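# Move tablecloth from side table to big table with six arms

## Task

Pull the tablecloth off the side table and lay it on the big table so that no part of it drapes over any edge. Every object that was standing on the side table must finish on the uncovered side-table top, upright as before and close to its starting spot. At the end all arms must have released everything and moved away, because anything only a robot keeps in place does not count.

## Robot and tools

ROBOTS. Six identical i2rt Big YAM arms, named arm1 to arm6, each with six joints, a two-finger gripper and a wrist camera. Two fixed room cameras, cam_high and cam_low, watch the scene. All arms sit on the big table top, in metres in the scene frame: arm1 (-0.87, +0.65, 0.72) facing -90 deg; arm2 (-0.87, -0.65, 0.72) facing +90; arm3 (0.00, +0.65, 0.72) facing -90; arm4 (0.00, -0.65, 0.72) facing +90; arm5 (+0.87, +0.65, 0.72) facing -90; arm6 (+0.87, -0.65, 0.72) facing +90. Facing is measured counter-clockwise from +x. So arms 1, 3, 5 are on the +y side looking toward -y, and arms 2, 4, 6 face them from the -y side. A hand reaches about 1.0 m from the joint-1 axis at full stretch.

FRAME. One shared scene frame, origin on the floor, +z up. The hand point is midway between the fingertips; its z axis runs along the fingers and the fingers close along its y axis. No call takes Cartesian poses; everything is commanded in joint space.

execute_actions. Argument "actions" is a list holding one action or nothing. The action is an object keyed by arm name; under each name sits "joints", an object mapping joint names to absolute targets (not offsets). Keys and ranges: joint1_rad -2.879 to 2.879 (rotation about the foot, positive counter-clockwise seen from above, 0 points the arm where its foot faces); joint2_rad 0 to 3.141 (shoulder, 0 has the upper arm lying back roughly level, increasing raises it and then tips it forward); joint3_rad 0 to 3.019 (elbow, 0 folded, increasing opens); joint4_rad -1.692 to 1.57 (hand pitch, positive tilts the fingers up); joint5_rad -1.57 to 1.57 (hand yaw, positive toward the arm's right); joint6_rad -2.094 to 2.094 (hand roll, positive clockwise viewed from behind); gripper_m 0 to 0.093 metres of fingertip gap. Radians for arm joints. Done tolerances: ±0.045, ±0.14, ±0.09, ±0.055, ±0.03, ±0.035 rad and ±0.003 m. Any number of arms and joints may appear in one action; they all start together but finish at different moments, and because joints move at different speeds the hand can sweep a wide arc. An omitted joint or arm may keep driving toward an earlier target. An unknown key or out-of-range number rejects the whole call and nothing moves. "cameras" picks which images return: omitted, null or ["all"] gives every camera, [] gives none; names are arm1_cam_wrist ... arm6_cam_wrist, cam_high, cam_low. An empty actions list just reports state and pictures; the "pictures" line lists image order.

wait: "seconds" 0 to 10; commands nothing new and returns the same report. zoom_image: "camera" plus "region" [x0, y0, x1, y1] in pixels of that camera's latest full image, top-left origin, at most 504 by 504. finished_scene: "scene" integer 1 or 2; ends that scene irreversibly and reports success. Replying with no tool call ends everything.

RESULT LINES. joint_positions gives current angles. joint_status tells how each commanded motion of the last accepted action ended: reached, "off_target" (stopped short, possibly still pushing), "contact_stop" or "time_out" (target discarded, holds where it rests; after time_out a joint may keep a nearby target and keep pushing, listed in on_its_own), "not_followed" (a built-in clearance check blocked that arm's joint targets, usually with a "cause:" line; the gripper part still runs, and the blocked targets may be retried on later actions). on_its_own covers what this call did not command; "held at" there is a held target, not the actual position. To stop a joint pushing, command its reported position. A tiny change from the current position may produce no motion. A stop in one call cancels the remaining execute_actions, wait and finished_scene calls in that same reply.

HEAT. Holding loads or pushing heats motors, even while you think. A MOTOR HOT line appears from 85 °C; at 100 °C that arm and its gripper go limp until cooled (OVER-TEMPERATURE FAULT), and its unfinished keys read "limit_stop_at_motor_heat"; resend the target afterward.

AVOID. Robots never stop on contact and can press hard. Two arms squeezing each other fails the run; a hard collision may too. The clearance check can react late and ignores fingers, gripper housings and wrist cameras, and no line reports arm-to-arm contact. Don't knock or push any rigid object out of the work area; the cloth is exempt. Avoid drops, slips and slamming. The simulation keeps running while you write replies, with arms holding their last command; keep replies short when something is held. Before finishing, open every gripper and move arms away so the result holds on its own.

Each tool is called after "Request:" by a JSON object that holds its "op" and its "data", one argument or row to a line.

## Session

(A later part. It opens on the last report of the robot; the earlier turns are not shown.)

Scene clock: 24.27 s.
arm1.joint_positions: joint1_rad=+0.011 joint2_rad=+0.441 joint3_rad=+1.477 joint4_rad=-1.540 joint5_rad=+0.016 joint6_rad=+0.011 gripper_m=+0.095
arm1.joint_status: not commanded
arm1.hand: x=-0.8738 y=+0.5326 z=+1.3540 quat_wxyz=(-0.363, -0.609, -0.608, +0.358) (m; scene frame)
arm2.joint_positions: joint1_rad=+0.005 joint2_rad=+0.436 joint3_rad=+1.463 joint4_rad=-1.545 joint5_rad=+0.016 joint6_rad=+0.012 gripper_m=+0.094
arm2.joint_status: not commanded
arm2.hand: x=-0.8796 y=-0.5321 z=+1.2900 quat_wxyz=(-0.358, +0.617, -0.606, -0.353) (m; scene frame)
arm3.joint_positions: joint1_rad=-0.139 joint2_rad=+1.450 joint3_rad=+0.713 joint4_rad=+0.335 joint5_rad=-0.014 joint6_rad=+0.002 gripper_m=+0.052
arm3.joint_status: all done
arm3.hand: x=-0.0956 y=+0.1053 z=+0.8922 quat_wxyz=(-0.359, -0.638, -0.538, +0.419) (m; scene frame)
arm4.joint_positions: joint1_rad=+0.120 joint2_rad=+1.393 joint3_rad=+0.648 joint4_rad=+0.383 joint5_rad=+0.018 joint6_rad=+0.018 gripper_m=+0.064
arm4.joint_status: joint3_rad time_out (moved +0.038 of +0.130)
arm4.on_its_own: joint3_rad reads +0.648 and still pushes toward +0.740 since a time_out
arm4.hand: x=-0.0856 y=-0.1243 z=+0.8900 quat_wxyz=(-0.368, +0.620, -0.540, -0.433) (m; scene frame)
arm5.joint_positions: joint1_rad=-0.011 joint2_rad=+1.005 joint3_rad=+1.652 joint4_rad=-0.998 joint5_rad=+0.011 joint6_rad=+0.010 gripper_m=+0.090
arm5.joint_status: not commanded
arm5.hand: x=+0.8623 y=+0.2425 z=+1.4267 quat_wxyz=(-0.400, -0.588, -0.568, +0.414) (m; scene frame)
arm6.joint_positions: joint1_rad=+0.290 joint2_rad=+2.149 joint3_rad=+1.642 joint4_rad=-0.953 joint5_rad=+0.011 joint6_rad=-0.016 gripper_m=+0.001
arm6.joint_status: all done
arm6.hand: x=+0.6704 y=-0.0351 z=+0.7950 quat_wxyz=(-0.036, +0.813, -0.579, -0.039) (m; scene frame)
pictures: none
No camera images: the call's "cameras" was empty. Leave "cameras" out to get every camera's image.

Request:
{"op": "execute_actions", "data": {
  "actions": [
    {"arm4":{"joints":{"joint2_rad":1.27,"joint4_rad":0.46}},"arm6":{"joints":{"joint1_rad":0.55}}}
  ],
  "cameras": []
}}

Request:
{"op": "execute_actions", "data": {
  "actions": [
    {"arm6":{"joints":{"joint2_rad":2.38}}}
  ],
  "cameras": ["cam_low"]
}}

Request:
{"op": "execute_actions", "data": {
  "actions": [
    {"arm6":{"joints":{"joint1_rad":-0.05}}}
  ],
  "cameras": ["cam_low","cam_high"]
}}

Scene clock: 26.57 s.
arm1.joint_positions: joint1_rad=+0.011 joint2_rad=+0.441 joint3_rad=+1.477 joint4_rad=-1.540 joint5_rad=+0.016 joint6_rad=+0.011 gripper_m=+0.095
arm1.joint_status: not commanded
arm1.hand: x=-0.8738 y=+0.5326 z=+1.3540 quat_wxyz=(-0.363, -0.609, -0.608, +0.358) (m; scene frame)
arm2.joint_positions: joint1_rad=+0.005 joint2_rad=+0.436 joint3_rad=+1.463 joint4_rad=-1.545 joint5_rad=+0.016 joint6_rad=+0.012 gripper_m=+0.094
arm2.joint_status: not commanded
arm2.hand: x=-0.8796 y=-0.5321 z=+1.2900 quat_wxyz=(-0.358, +0.617, -0.606, -0.353) (m; scene frame)
arm3.joint_positions: joint1_rad=-0.139 joint2_rad=+1.450 joint3_rad=+0.713 joint4_rad=+0.335 joint5_rad=-0.014 joint6_rad=+0.002 gripper_m=+0.052
arm3.joint_status: not commanded
arm3.hand: x=-0.0956 y=+0.1053 z=+0.8922 quat_wxyz=(-0.359, -0.638, -0.538, +0.419) (m; scene frame)
arm4.joint_positions: joint1_rad=+0.120 joint2_rad=+1.316 joint3_rad=+0.648 joint4_rad=+0.396 joint5_rad=+0.018 joint6_rad=+0.018 gripper_m=+0.064
arm4.joint_status: joint4_rad time_out (moved +0.013 of +0.077); the others done
arm4.on_its_own: joint3_rad reads +0.648 and still pushes toward +0.740 since a time_out; joint4_rad reads +0.396 and still pushes toward +0.460 since a time_out
arm4.hand: x=-0.0850 y=-0.1279 z=+0.9321 quat_wxyz=(-0.391, +0.600, -0.523, -0.461) (m; scene frame)
arm5.joint_positions: joint1_rad=-0.011 joint2_rad=+1.005 joint3_rad=+1.652 joint4_rad=-0.998 joint5_rad=+0.011 joint6_rad=+0.010 gripper_m=+0.090
arm5.joint_status: not commanded
arm5.hand: x=+0.8623 y=+0.2425 z=+1.4267 quat_wxyz=(-0.400, -0.588, -0.568, +0.414) (m; scene frame)
arm6.joint_positions: joint1_rad=+0.544 joint2_rad=+2.149 joint3_rad=+1.642 joint4_rad=-0.953 joint5_rad=+0.008 joint6_rad=-0.016 gripper_m=+0.001
arm6.joint_status: all done
arm6.hand: x=+0.5218 y=-0.1053 z=+0.7950 quat_wxyz=(-0.029, +0.880, -0.472, -0.045) (m; scene frame)
pictures: none
No camera images: the call's "cameras" was empty. Leave "cameras" out to get every camera's image.

not run: a stop came earlier in this reply.

not run: a stop came earlier in this reply.

Request:
{"op": "execute_actions", "data": {
  "actions": [
    {"arm6":{"joints":{"joint2_rad":2.38}}}
  ],
  "cameras": ["cam_low"]
}}

Request:
{"op": "execute_actions", "data": {
  "actions": [
    {"arm6":{"joints":{"joint1_rad":-0.05}}}
  ],
  "cameras": ["cam_low","cam_high"]
}}

Scene clock: 27.77 s.
arm1.joint_positions: joint1_rad=+0.011 joint2_rad=+0.441 joint3_rad=+1.477 joint4_rad=-1.540 joint5_rad=+0.016 joint6_rad=+0.011 gripper_m=+0.095
arm1.joint_status: not commanded
arm1.hand: x=-0.8738 y=+0.5326 z=+1.3540 quat_wxyz=(-0.363, -0.609, -0.608, +0.358) (m; scene frame)
arm2.joint_positions: joint1_rad=+0.005 joint2_rad=+0.436 joint3_rad=+1.463 joint4_rad=-1.545 joint5_rad=+0.016 joint6_rad=+0.012 gripper_m=+0.094
arm2.joint_status: not commanded
arm2.hand: x=-0.8796 y=-0.5321 z=+1.2900 quat_wxyz=(-0.358, +0.617, -0.606, -0.353) (m; scene frame)
arm3.joint_positions: joint1_rad=-0.139 joint2_rad=+1.450 joint3_rad=+0.713 joint4_rad=+0.335 joint5_rad=-0.014 joint6_rad=+0.002 gripper_m=+0.052
arm3.joint_status: not commanded
arm3.hand: x=-0.0956 y=+0.1053 z=+0.8922 quat_wxyz=(-0.359, -0.638, -0.538, +0.419) (m; scene frame)
arm4.joint_positions: joint1_rad=+0.120 joint2_rad=+1.316 joint3_rad=+0.648 joint4_rad=+0.396 joint5_rad=+0.018 joint6_rad=+0.018 gripper_m=+0.064
arm4.joint_status: not commanded
arm4.on_its_own: joint3_rad reads +0.648 and still pushes toward +0.740 since a time_out; joint4_rad reads +0.396 and still pushes toward +0.460 since a time_out
arm4.hand: x=-0.0850 y=-0.1279 z=+0.9321 quat_wxyz=(-0.391, +0.600, -0.523, -0.461) (m; scene frame)
arm5.joint_positions: joint1_rad=-0.011 joint2_rad=+1.005 joint3_rad=+1.652 joint4_rad=-0.998 joint5_rad=+0.011 joint6_rad=+0.010 gripper_m=+0.090
arm5.joint_status: not commanded
arm5.hand: x=+0.8623 y=+0.2425 z=+1.4267 quat_wxyz=(-0.400, -0.588, -0.568, +0.414) (m; scene frame)
arm6.joint_positions: joint1_rad=+0.544 joint2_rad=+2.281 joint3_rad=+1.685 joint4_rad=-0.949 joint5_rad=+0.008 joint6_rad=-0.016 gripper_m=+0.001
arm6.joint_status: all done
arm6.hand: x=+0.5241 y=-0.1091 z=+0.7274 quat_wxyz=(-0.008, +0.881, -0.472, -0.007) (m; scene frame)
pictures: cam_low
Images, in order (width x height): cam_low 504x504.

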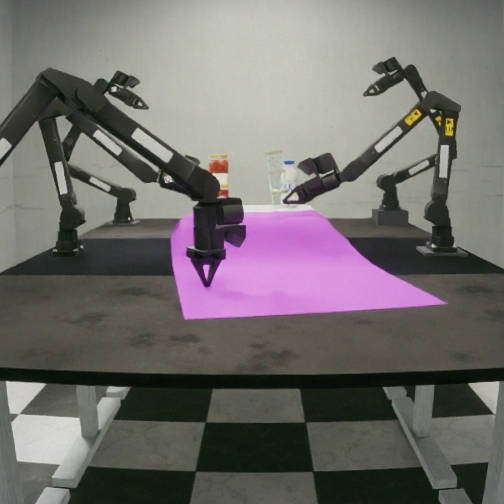

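Scene clock: 29.13 s.
arm1.joint_positions: joint1_rad=+0.011 joint2_rad=+0.441 joint3_rad=+1.477 joint4_rad=-1.540 joint5_rad=+0.016 joint6_rad=+0.011 gripper_m=+0.095
arm1.joint_status: not commanded
arm1.hand: x=-0.8738 y=+0.5326 z=+1.3540 quat_wxyz=(-0.363, -0.609, -0.608, +0.358) (m; scene frame)
arm2.joint_positions: joint1_rad=+0.005 joint2_rad=+0.436 joint3_rad=+1.463 joint4_rad=-1.545 joint5_rad=+0.016 joint6_rad=+0.012 gripper_m=+0.094
arm2.joint_status: not commanded
arm2.hand: x=-0.8796 y=-0.5321 z=+1.2900 quat_wxyz=(-0.358, +0.617, -0.606, -0.353) (m; scene frame)
arm3.joint_positions: joint1_rad=-0.139 joint2_rad=+1.450 joint3_rad=+0.713 joint4_rad=+0.335 joint5_rad=-0.014 joint6_rad=+0.002 gripper_m=+0.052
arm3.joint_status: not commanded
arm3.hand: x=-0.0956 y=+0.1053 z=+0.8922 quat_wxyz=(-0.359, -0.638, -0.538, +0.419) (m; scene frame)
arm4.joint_positions: joint1_rad=+0.120 joint2_rad=+1.316 joint3_rad=+0.648 joint4_rad=+0.396 joint5_rad=+0.018 joint6_rad=+0.018 gripper_m=+0.064
arm4.joint_status: not commanded
arm4.on_its_own: joint3_rad reads +0.648 and still pushes toward +0.740 since a time_out; joint4_rad reads +0.396 and still pushes toward +0.460 since a time_out
arm4.hand: x=-0.0850 y=-0.1279 z=+0.9321 quat_wxyz=(-0.391, +0.600, -0.523, -0.461) (m; scene frame)
arm5.joint_positions: joint1_rad=-0.011 joint2_rad=+1.005 joint3_rad=+1.652 joint4_rad=-0.998 joint5_rad=+0.011 joint6_rad=+0.010 gripper_m=+0.090
arm5.joint_status: not commanded
arm5.hand: x=+0.8623 y=+0.2425 z=+1.4267 quat_wxyz=(-0.400, -0.588, -0.568, +0.414) (m; scene frame)
arm6.joint_positions: joint1_rad=-0.083 joint2_rad=+2.281 joint3_rad=+1.685 joint4_rad=-0.949 joint5_rad=+0.026 joint6_rad=-0.017 gripper_m=+0.001
arm6.joint_status: all done
arm6.hand: x=+0.9107 y=-0.0092 z=+0.7277 quat_wxyz=(-0.017, +0.693, -0.721, +0.003) (m; scene frame)
pictures: cam_high, cam_low
Images, in order (width x height): cam_high 504x504, cam_low 504x504.

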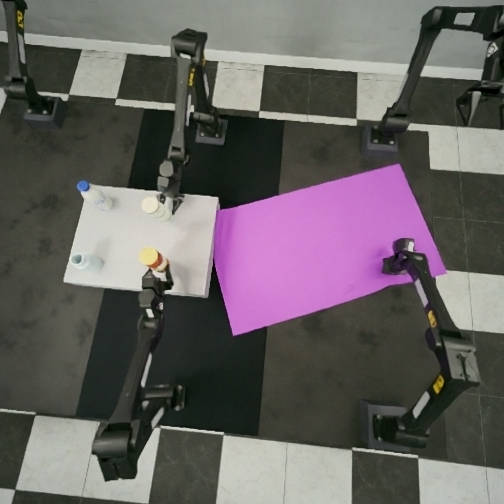

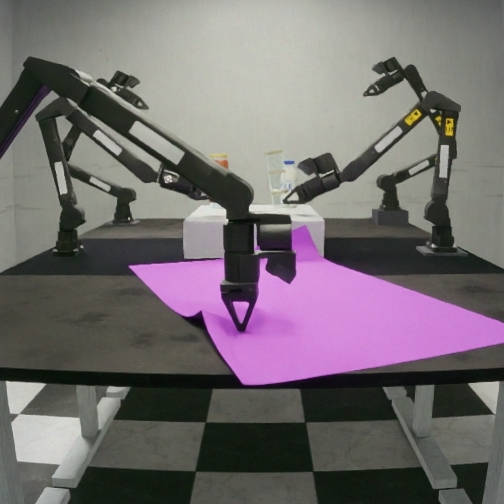

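Request:
{"op": "execute_actions", "data": {
  "actions": [
    {"arm6":{"joints":{"joint1_rad":0.05}},"arm3":{"joints":{"joint3_rad":0.64,"joint4_rad":0.45}},"arm4":{"joints":{"joint2_rad":1.33,"joint3_rad":0.58}}}
  ],
  "cameras": ["cam_low","cam_high","arm3_cam_wrist"]
}}

Scene clock: 30.83 s.
arm1.joint_positions: joint1_rad=+0.011 joint2_rad=+0.441 joint3_rad=+1.477 joint4_rad=-1.540 joint5_rad=+0.016 joint6_rad=+0.011 gripper_m=+0.095
arm1.joint_status: not commanded
arm1.hand: x=-0.8738 y=+0.5326 z=+1.3540 quat_wxyz=(-0.363, -0.609, -0.608, +0.358) (m; scene frame)
arm2.joint_positions: joint1_rad=+0.005 joint2_rad=+0.436 joint3_rad=+1.463 joint4_rad=-1.545 joint5_rad=+0.016 joint6_rad=+0.012 gripper_m=+0.094
arm2.joint_status: not commanded
arm2.hand: x=-0.8796 y=-0.5321 z=+1.2900 quat_wxyz=(-0.358, +0.617, -0.606, -0.353) (m; scene frame)
arm3.joint_positions: joint1_rad=-0.139 joint2_rad=+1.448 joint3_rad=+0.635 joint4_rad=+0.426 joint5_rad=-0.014 joint6_rad=+0.001 gripper_m=+0.052
arm3.joint_status: all done
arm3.hand: x=-0.0920 y=+0.1246 z=+0.8747 quat_wxyz=(-0.363, -0.634, -0.535, +0.424) (m; scene frame)
arm4.joint_positions: joint1_rad=+0.120 joint2_rad=+1.343 joint3_rad=+0.565 joint4_rad=+0.433 joint5_rad=+0.018 joint6_rad=+0.018 gripper_m=+0.064
arm4.joint_status: all done
arm4.hand: x=-0.0812 y=-0.1504 z=+0.8843 quat_wxyz=(-0.373, +0.617, -0.537, -0.438) (m; scene frame)
arm5.joint_positions: joint1_rad=-0.011 joint2_rad=+1.005 joint3_rad=+1.652 joint4_rad=-0.998 joint5_rad=+0.011 joint6_rad=+0.010 gripper_m=+0.090
arm5.joint_status: not commanded
arm5.hand: x=+0.8623 y=+0.2425 z=+1.4267 quat_wxyz=(-0.400, -0.588, -0.568, +0.414) (m; scene frame)
arm6.joint_positions: joint1_rad=+0.022 joint2_rad=+2.281 joint3_rad=+1.685 joint4_rad=-0.949 joint5_rad=+0.033 joint6_rad=-0.017 gripper_m=+0.001
arm6.joint_status: all done
arm6.hand: x=+0.8444 y=-0.0084 z=+0.7277 quat_wxyz=(-0.020, +0.730, -0.683, +0.004) (m; scene frame)
pictures: arm3_cam_wrist, cam_high, cam_low
Images, in order (width x height): arm3_cam_wrist 504x504, cam_high 504x504, cam_low 504x504.

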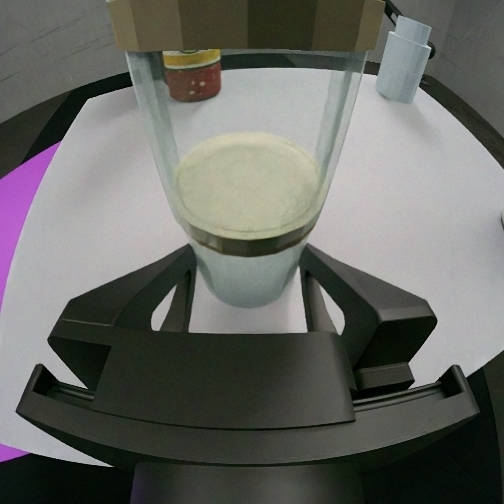

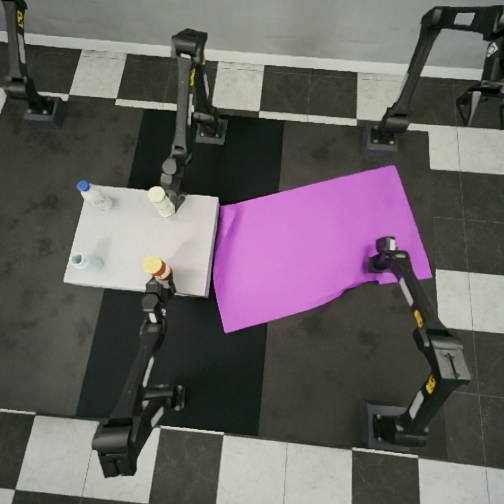

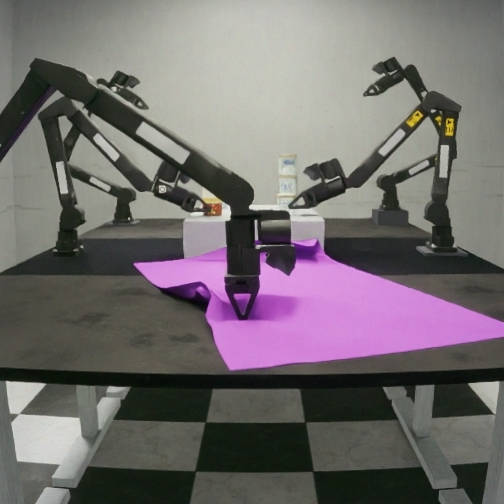

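Request:
{"op": "execute_actions", "data": {
  "actions": [
    {"arm6":{"joints":{"joint2_rad":1.6}},"arm3":{"joints":{"gripper_m":0.093}},"arm4":{"joints":{"gripper_m":0.093}}}
  ],
  "cameras": ["cam_low"]
}}

Request:
{"op": "execute_actions", "data": {
  "actions": [
    {"arm6":{"joints":{"joint2_rad":1.0}},"arm3":{"joints":{"joint2_rad":0.9,"joint3_rad":0.2}},"arm4":{"joints":{"joint2_rad":0.9,"joint3_rad":0.2}}}
  ],
  "cameras": ["cam_low","cam_high"]
}}

Scene clock: 33.27 s.
arm1.joint_positions: joint1_rad=+0.011 joint2_rad=+0.441 joint3_rad=+1.477 joint4_rad=-1.540 joint5_rad=+0.016 joint6_rad=+0.011 gripper_m=+0.095
arm1.joint_status: not commanded
arm1.hand: x=-0.8738 y=+0.5326 z=+1.3540 quat_wxyz=(-0.363, -0.609, -0.608, +0.358) (m; scene frame)
arm2.joint_positions: joint1_rad=+0.005 joint2_rad=+0.436 joint3_rad=+1.463 joint4_rad=-1.545 joint5_rad=+0.016 joint6_rad=+0.012 gripper_m=+0.094
arm2.joint_status: not commanded
arm2.hand: x=-0.8796 y=-0.5321 z=+1.2900 quat_wxyz=(-0.358, +0.617, -0.606, -0.353) (m; scene frame)
arm3.joint_positions: joint1_rad=-0.139 joint2_rad=+1.445 joint3_rad=+0.635 joint4_rad=+0.431 joint5_rad=-0.014 joint6_rad=+0.001 gripper_m=+0.093
arm3.joint_status: all done
arm3.hand: x=-0.0921 y=+0.1243 z=+0.8771 quat_wxyz=(-0.365, -0.633, -0.534, +0.426) (m; scene frame)
arm4.joint_positions: joint1_rad=+0.120 joint2_rad=+1.342 joint3_rad=+0.565 joint4_rad=+0.438 joint5_rad=+0.018 joint6_rad=+0.018 gripper_m=+0.093
arm4.joint_status: all done
arm4.hand: x=-0.0813 y=-0.1500 z=+0.8857 quat_wxyz=(-0.374, +0.615, -0.536, -0.440) (m; scene frame)
arm5.joint_positions: joint1_rad=-0.011 joint2_rad=+1.005 joint3_rad=+1.652 joint4_rad=-0.998 joint5_rad=+0.011 joint6_rad=+0.010 gripper_m=+0.090
arm5.joint_status: not commanded
arm5.hand: x=+0.8623 y=+0.2425 z=+1.4267 quat_wxyz=(-0.400, -0.588, -0.568, +0.414) (m; scene frame)
arm6.joint_positions: joint1_rad=+0.046 joint2_rad=+1.605 joint3_rad=+1.642 joint4_rad=-0.953 joint5_rad=+0.013 joint6_rad=-0.017 gripper_m=+0.001
arm6.joint_status: all done
arm6.hand: x=+0.8257 y=-0.0163 z=+1.1404 quat_wxyz=(-0.224, +0.698, -0.640, -0.228) (m; scene frame)
pictures: cam_low
Images, in order (width x height): cam_low 504x504.

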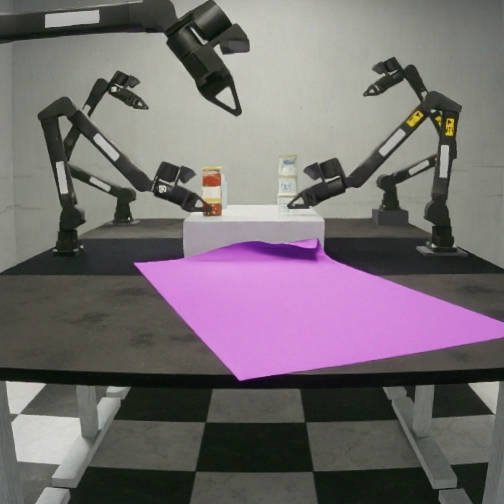

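Scene clock: 34.97 s.
arm1.joint_positions: joint1_rad=+0.011 joint2_rad=+0.441 joint3_rad=+1.477 joint4_rad=-1.540 joint5_rad=+0.016 joint6_rad=+0.011 gripper_m=+0.095
arm1.joint_status: not commanded
arm1.hand: x=-0.8738 y=+0.5326 z=+1.3540 quat_wxyz=(-0.363, -0.609, -0.608, +0.358) (m; scene frame)
arm2.joint_positions: joint1_rad=+0.005 joint2_rad=+0.436 joint3_rad=+1.463 joint4_rad=-1.545 joint5_rad=+0.016 joint6_rad=+0.012 gripper_m=+0.094
arm2.joint_status: not commanded
arm2.hand: x=-0.8796 y=-0.5321 z=+1.2900 quat_wxyz=(-0.358, +0.617, -0.606, -0.353) (m; scene frame)
arm3.joint_positions: joint1_rad=-0.139 joint2_rad=+0.902 joint3_rad=+0.202 joint4_rad=+0.434 joint5_rad=-0.014 joint6_rad=+0.001 gripper_m=+0.093
arm3.joint_status: all done
arm3.hand: x=-0.0633 y=+0.2855 z=+0.8894 quat_wxyz=(-0.394, -0.607, -0.513, +0.461) (m; scene frame)
arm4.joint_positions: joint1_rad=+0.120 joint2_rad=+0.906 joint3_rad=+0.199 joint4_rad=+0.441 joint5_rad=+0.018 joint6_rad=+0.018 gripper_m=+0.093
arm4.joint_status: all done
arm4.hand: x=-0.0583 y=-0.2852 z=+0.8780 quat_wxyz=(-0.393, +0.599, -0.522, -0.463) (m; scene frame)
arm5.joint_positions: joint1_rad=-0.011 joint2_rad=+1.005 joint3_rad=+1.652 joint4_rad=-0.998 joint5_rad=+0.011 joint6_rad=+0.010 gripper_m=+0.090
arm5.joint_status: not commanded
arm5.hand: x=+0.8623 y=+0.2425 z=+1.4267 quat_wxyz=(-0.400, -0.588, -0.568, +0.414) (m; scene frame)
arm6.joint_positions: joint1_rad=+0.046 joint2_rad=+1.009 joint3_rad=+1.643 joint4_rad=-0.953 joint5_rad=+0.013 joint6_rad=-0.017 gripper_m=+0.001
arm6.joint_status: all done
arm6.hand: x=+0.8410 y=-0.2300 z=+1.4516 quat_wxyz=(-0.405, +0.597, -0.550, -0.421) (m; scene frame)
pictures: cam_high, cam_low
Images, in order (width x height): cam_high 504x504, cam_low 504x504.

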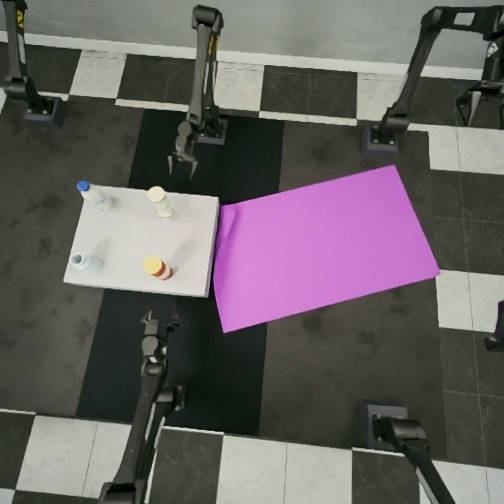

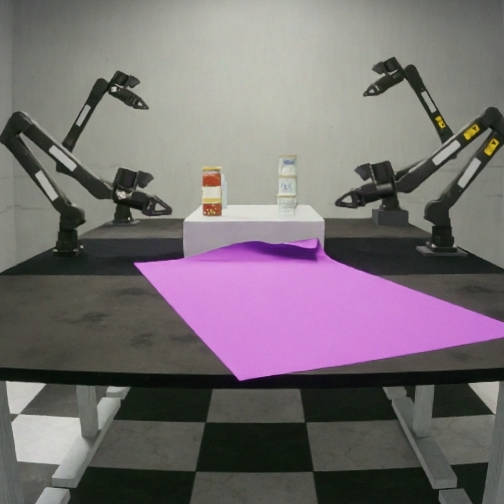

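Request:
{"op": "execute_actions", "data": {
  "actions": [
    {"arm6":{"joints":{"joint2_rad":2.36,"joint1_rad":-0.2}}}
  ],
  "cameras": []
}}

Request:
{"op": "execute_actions", "data": {
  "actions": [
    {"arm6":{"joints":{"joint1_rad":0.0}}}
  ],
  "cameras": []
}}

Request:
{"op": "execute_actions", "data": {
  "actions": [
    {"arm6":{"joints":{"joint2_rad":1.6}}}
  ],
  "cameras": ["cam_low","cam_high"]
}}

Scene clock: 37.13 s.
arm1.joint_positions: joint1_rad=+0.011 joint2_rad=+0.441 joint3_rad=+1.477 joint4_rad=-1.540 joint5_rad=+0.016 joint6_rad=+0.011 gripper_m=+0.095
arm1.joint_status: not commanded
arm1.hand: x=-0.8738 y=+0.5326 z=+1.3540 quat_wxyz=(-0.363, -0.609, -0.608, +0.358) (m; scene frame)
arm2.joint_positions: joint1_rad=+0.005 joint2_rad=+0.436 joint3_rad=+1.463 joint4_rad=-1.545 joint5_rad=+0.016 joint6_rad=+0.012 gripper_m=+0.094
arm2.joint_status: not commanded
arm2.hand: x=-0.8796 y=-0.5321 z=+1.2900 quat_wxyz=(-0.358, +0.617, -0.606, -0.353) (m; scene frame)
arm3.joint_positions: joint1_rad=-0.139 joint2_rad=+0.902 joint3_rad=+0.202 joint4_rad=+0.434 joint5_rad=-0.014 joint6_rad=+0.001 gripper_m=+0.093
arm3.joint_status: not commanded
arm3.hand: x=-0.0633 y=+0.2855 z=+0.8894 quat_wxyz=(-0.394, -0.607, -0.513, +0.461) (m; scene frame)
arm4.joint_positions: joint1_rad=+0.120 joint2_rad=+0.906 joint3_rad=+0.199 joint4_rad=+0.441 joint5_rad=+0.018 joint6_rad=+0.018 gripper_m=+0.093
arm4.joint_status: not commanded
arm4.hand: x=-0.0583 y=-0.2852 z=+0.8780 quat_wxyz=(-0.393, +0.599, -0.522, -0.463) (m; scene frame)
arm5.joint_positions: joint1_rad=-0.011 joint2_rad=+1.005 joint3_rad=+1.652 joint4_rad=-0.998 joint5_rad=+0.011 joint6_rad=+0.010 gripper_m=+0.090
arm5.joint_status: not commanded
arm5.hand: x=+0.8623 y=+0.2425 z=+1.4267 quat_wxyz=(-0.400, -0.588, -0.568, +0.414) (m; scene frame)
arm6.joint_positions: joint1_rad=-0.202 joint2_rad=+2.277 joint3_rad=+1.676 joint4_rad=-0.951 joint5_rad=+0.011 joint6_rad=-0.017 gripper_m=+0.001
arm6.joint_status: all done
arm6.hand: x=+0.9837 y=-0.0213 z=+0.7280 quat_wxyz=(-0.010, +0.649, -0.761, +0.000) (m; scene frame)
pictures: none
No camera images: the call's "cameras" was empty. Leave "cameras" out to get every camera's image.

Scene clock: 38.23 s.
arm1.joint_positions: joint1_rad=+0.011 joint2_rad=+0.441 joint3_rad=+1.477 joint4_rad=-1.540 joint5_rad=+0.016 joint6_rad=+0.011 gripper_m=+0.095
arm1.joint_status: not commanded
arm1.hand: x=-0.8738 y=+0.5326 z=+1.3540 quat_wxyz=(-0.363, -0.609, -0.608, +0.358) (m; scene frame)
arm2.joint_positions: joint1_rad=+0.005 joint2_rad=+0.436 joint3_rad=+1.463 joint4_rad=-1.545 joint5_rad=+0.016 joint6_rad=+0.012 gripper_m=+0.094
arm2.joint_status: not commanded
arm2.hand: x=-0.8796 y=-0.5321 z=+1.2900 quat_wxyz=(-0.358, +0.617, -0.606, -0.353) (m; scene frame)
arm3.joint_positions: joint1_rad=-0.139 joint2_rad=+0.902 joint3_rad=+0.202 joint4_rad=+0.434 joint5_rad=-0.014 joint6_rad=+0.001 gripper_m=+0.093
arm3.joint_status: not commanded
arm3.hand: x=-0.0633 y=+0.2855 z=+0.8894 quat_wxyz=(-0.394, -0.607, -0.513, +0.461) (m; scene frame)
arm4.joint_positions: joint1_rad=+0.120 joint2_rad=+0.906 joint3_rad=+0.199 joint4_rad=+0.441 joint5_rad=+0.018 joint6_rad=+0.018 gripper_m=+0.093
arm4.joint_status: not commanded
arm4.hand: x=-0.0583 y=-0.2852 z=+0.8780 quat_wxyz=(-0.393, +0.599, -0.522, -0.463) (m; scene frame)
arm5.joint_positions: joint1_rad=-0.011 joint2_rad=+1.005 joint3_rad=+1.652 joint4_rad=-0.998 joint5_rad=+0.011 joint6_rad=+0.010 gripper_m=+0.090
arm5.joint_status: not commanded
arm5.hand: x=+0.8623 y=+0.2425 z=+1.4267 quat_wxyz=(-0.400, -0.588, -0.568, +0.414) (m; scene frame)
arm6.joint_positions: joint1_rad=-0.002 joint2_rad=+2.277 joint3_rad=+1.676 joint4_rad=-0.951 joint5_rad=+0.019 joint6_rad=-0.017 gripper_m=+0.001
arm6.joint_status: all done
arm6.hand: x=+0.8574 y=-0.0113 z=+0.7278 quat_wxyz=(-0.013, +0.722, -0.692, +0.001) (m; scene frame)
pictures: none
No camera images: the call's "cameras" was empty. Leave "cameras" out to get every camera's image.

Scene clock: 40.13 s.
arm1.joint_positions: joint1_rad=+0.011 joint2_rad=+0.441 joint3_rad=+1.477 joint4_rad=-1.540 joint5_rad=+0.016 joint6_rad=+0.011 gripper_m=+0.095
arm1.joint_status: not commanded
arm1.hand: x=-0.8738 y=+0.5326 z=+1.3540 quat_wxyz=(-0.363, -0.609, -0.608, +0.358) (m; scene frame)
arm2.joint_positions: joint1_rad=+0.005 joint2_rad=+0.436 joint3_rad=+1.463 joint4_rad=-1.545 joint5_rad=+0.016 joint6_rad=+0.012 gripper_m=+0.094
arm2.joint_status: not commanded
arm2.hand: x=-0.8796 y=-0.5321 z=+1.2900 quat_wxyz=(-0.358, +0.617, -0.606, -0.353) (m; scene frame)
arm3.joint_positions: joint1_rad=-0.139 joint2_rad=+0.902 joint3_rad=+0.202 joint4_rad=+0.434 joint5_rad=-0.014 joint6_rad=+0.001 gripper_m=+0.093
arm3.joint_status: not commanded
arm3.hand: x=-0.0633 y=+0.2855 z=+0.8894 quat_wxyz=(-0.394, -0.607, -0.513, +0.461) (m; scene frame)
arm4.joint_positions: joint1_rad=+0.120 joint2_rad=+0.906 joint3_rad=+0.199 joint4_rad=+0.441 joint5_rad=+0.018 joint6_rad=+0.018 gripper_m=+0.093
arm4.joint_status: not commanded
arm4.hand: x=-0.0583 y=-0.2852 z=+0.8780 quat_wxyz=(-0.393, +0.599, -0.522, -0.463) (m; scene frame)
arm5.joint_positions: joint1_rad=-0.011 joint2_rad=+1.005 joint3_rad=+1.652 joint4_rad=-0.998 joint5_rad=+0.011 joint6_rad=+0.010 gripper_m=+0.090
arm5.joint_status: not commanded
arm5.hand: x=+0.8623 y=+0.2425 z=+1.4267 quat_wxyz=(-0.400, -0.588, -0.568, +0.414) (m; scene frame)
arm6.joint_positions: joint1_rad=-0.002 joint2_rad=+1.605 joint3_rad=+1.642 joint4_rad=-0.953 joint5_rad=+0.013 joint6_rad=-0.017 gripper_m=+0.001
arm6.joint_status: all done
arm6.hand: x=+0.8559 y=-0.0150 z=+1.1404 quat_wxyz=(-0.230, +0.683, -0.657, -0.222) (m; scene frame)
pictures: cam_high, cam_low
Images, in order (width x height): cam_high 504x504, cam_low 504x504.

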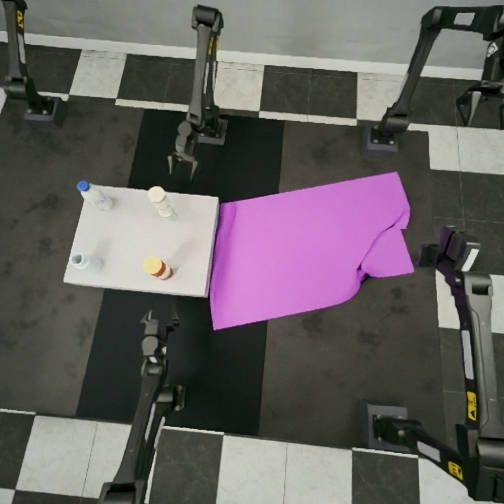

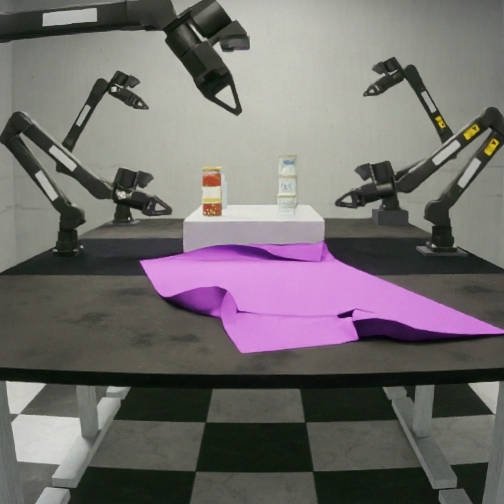

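Request:
{"op": "finished_scene", "data": {
  "scene": 1
}}

The scene is finished: the task was done.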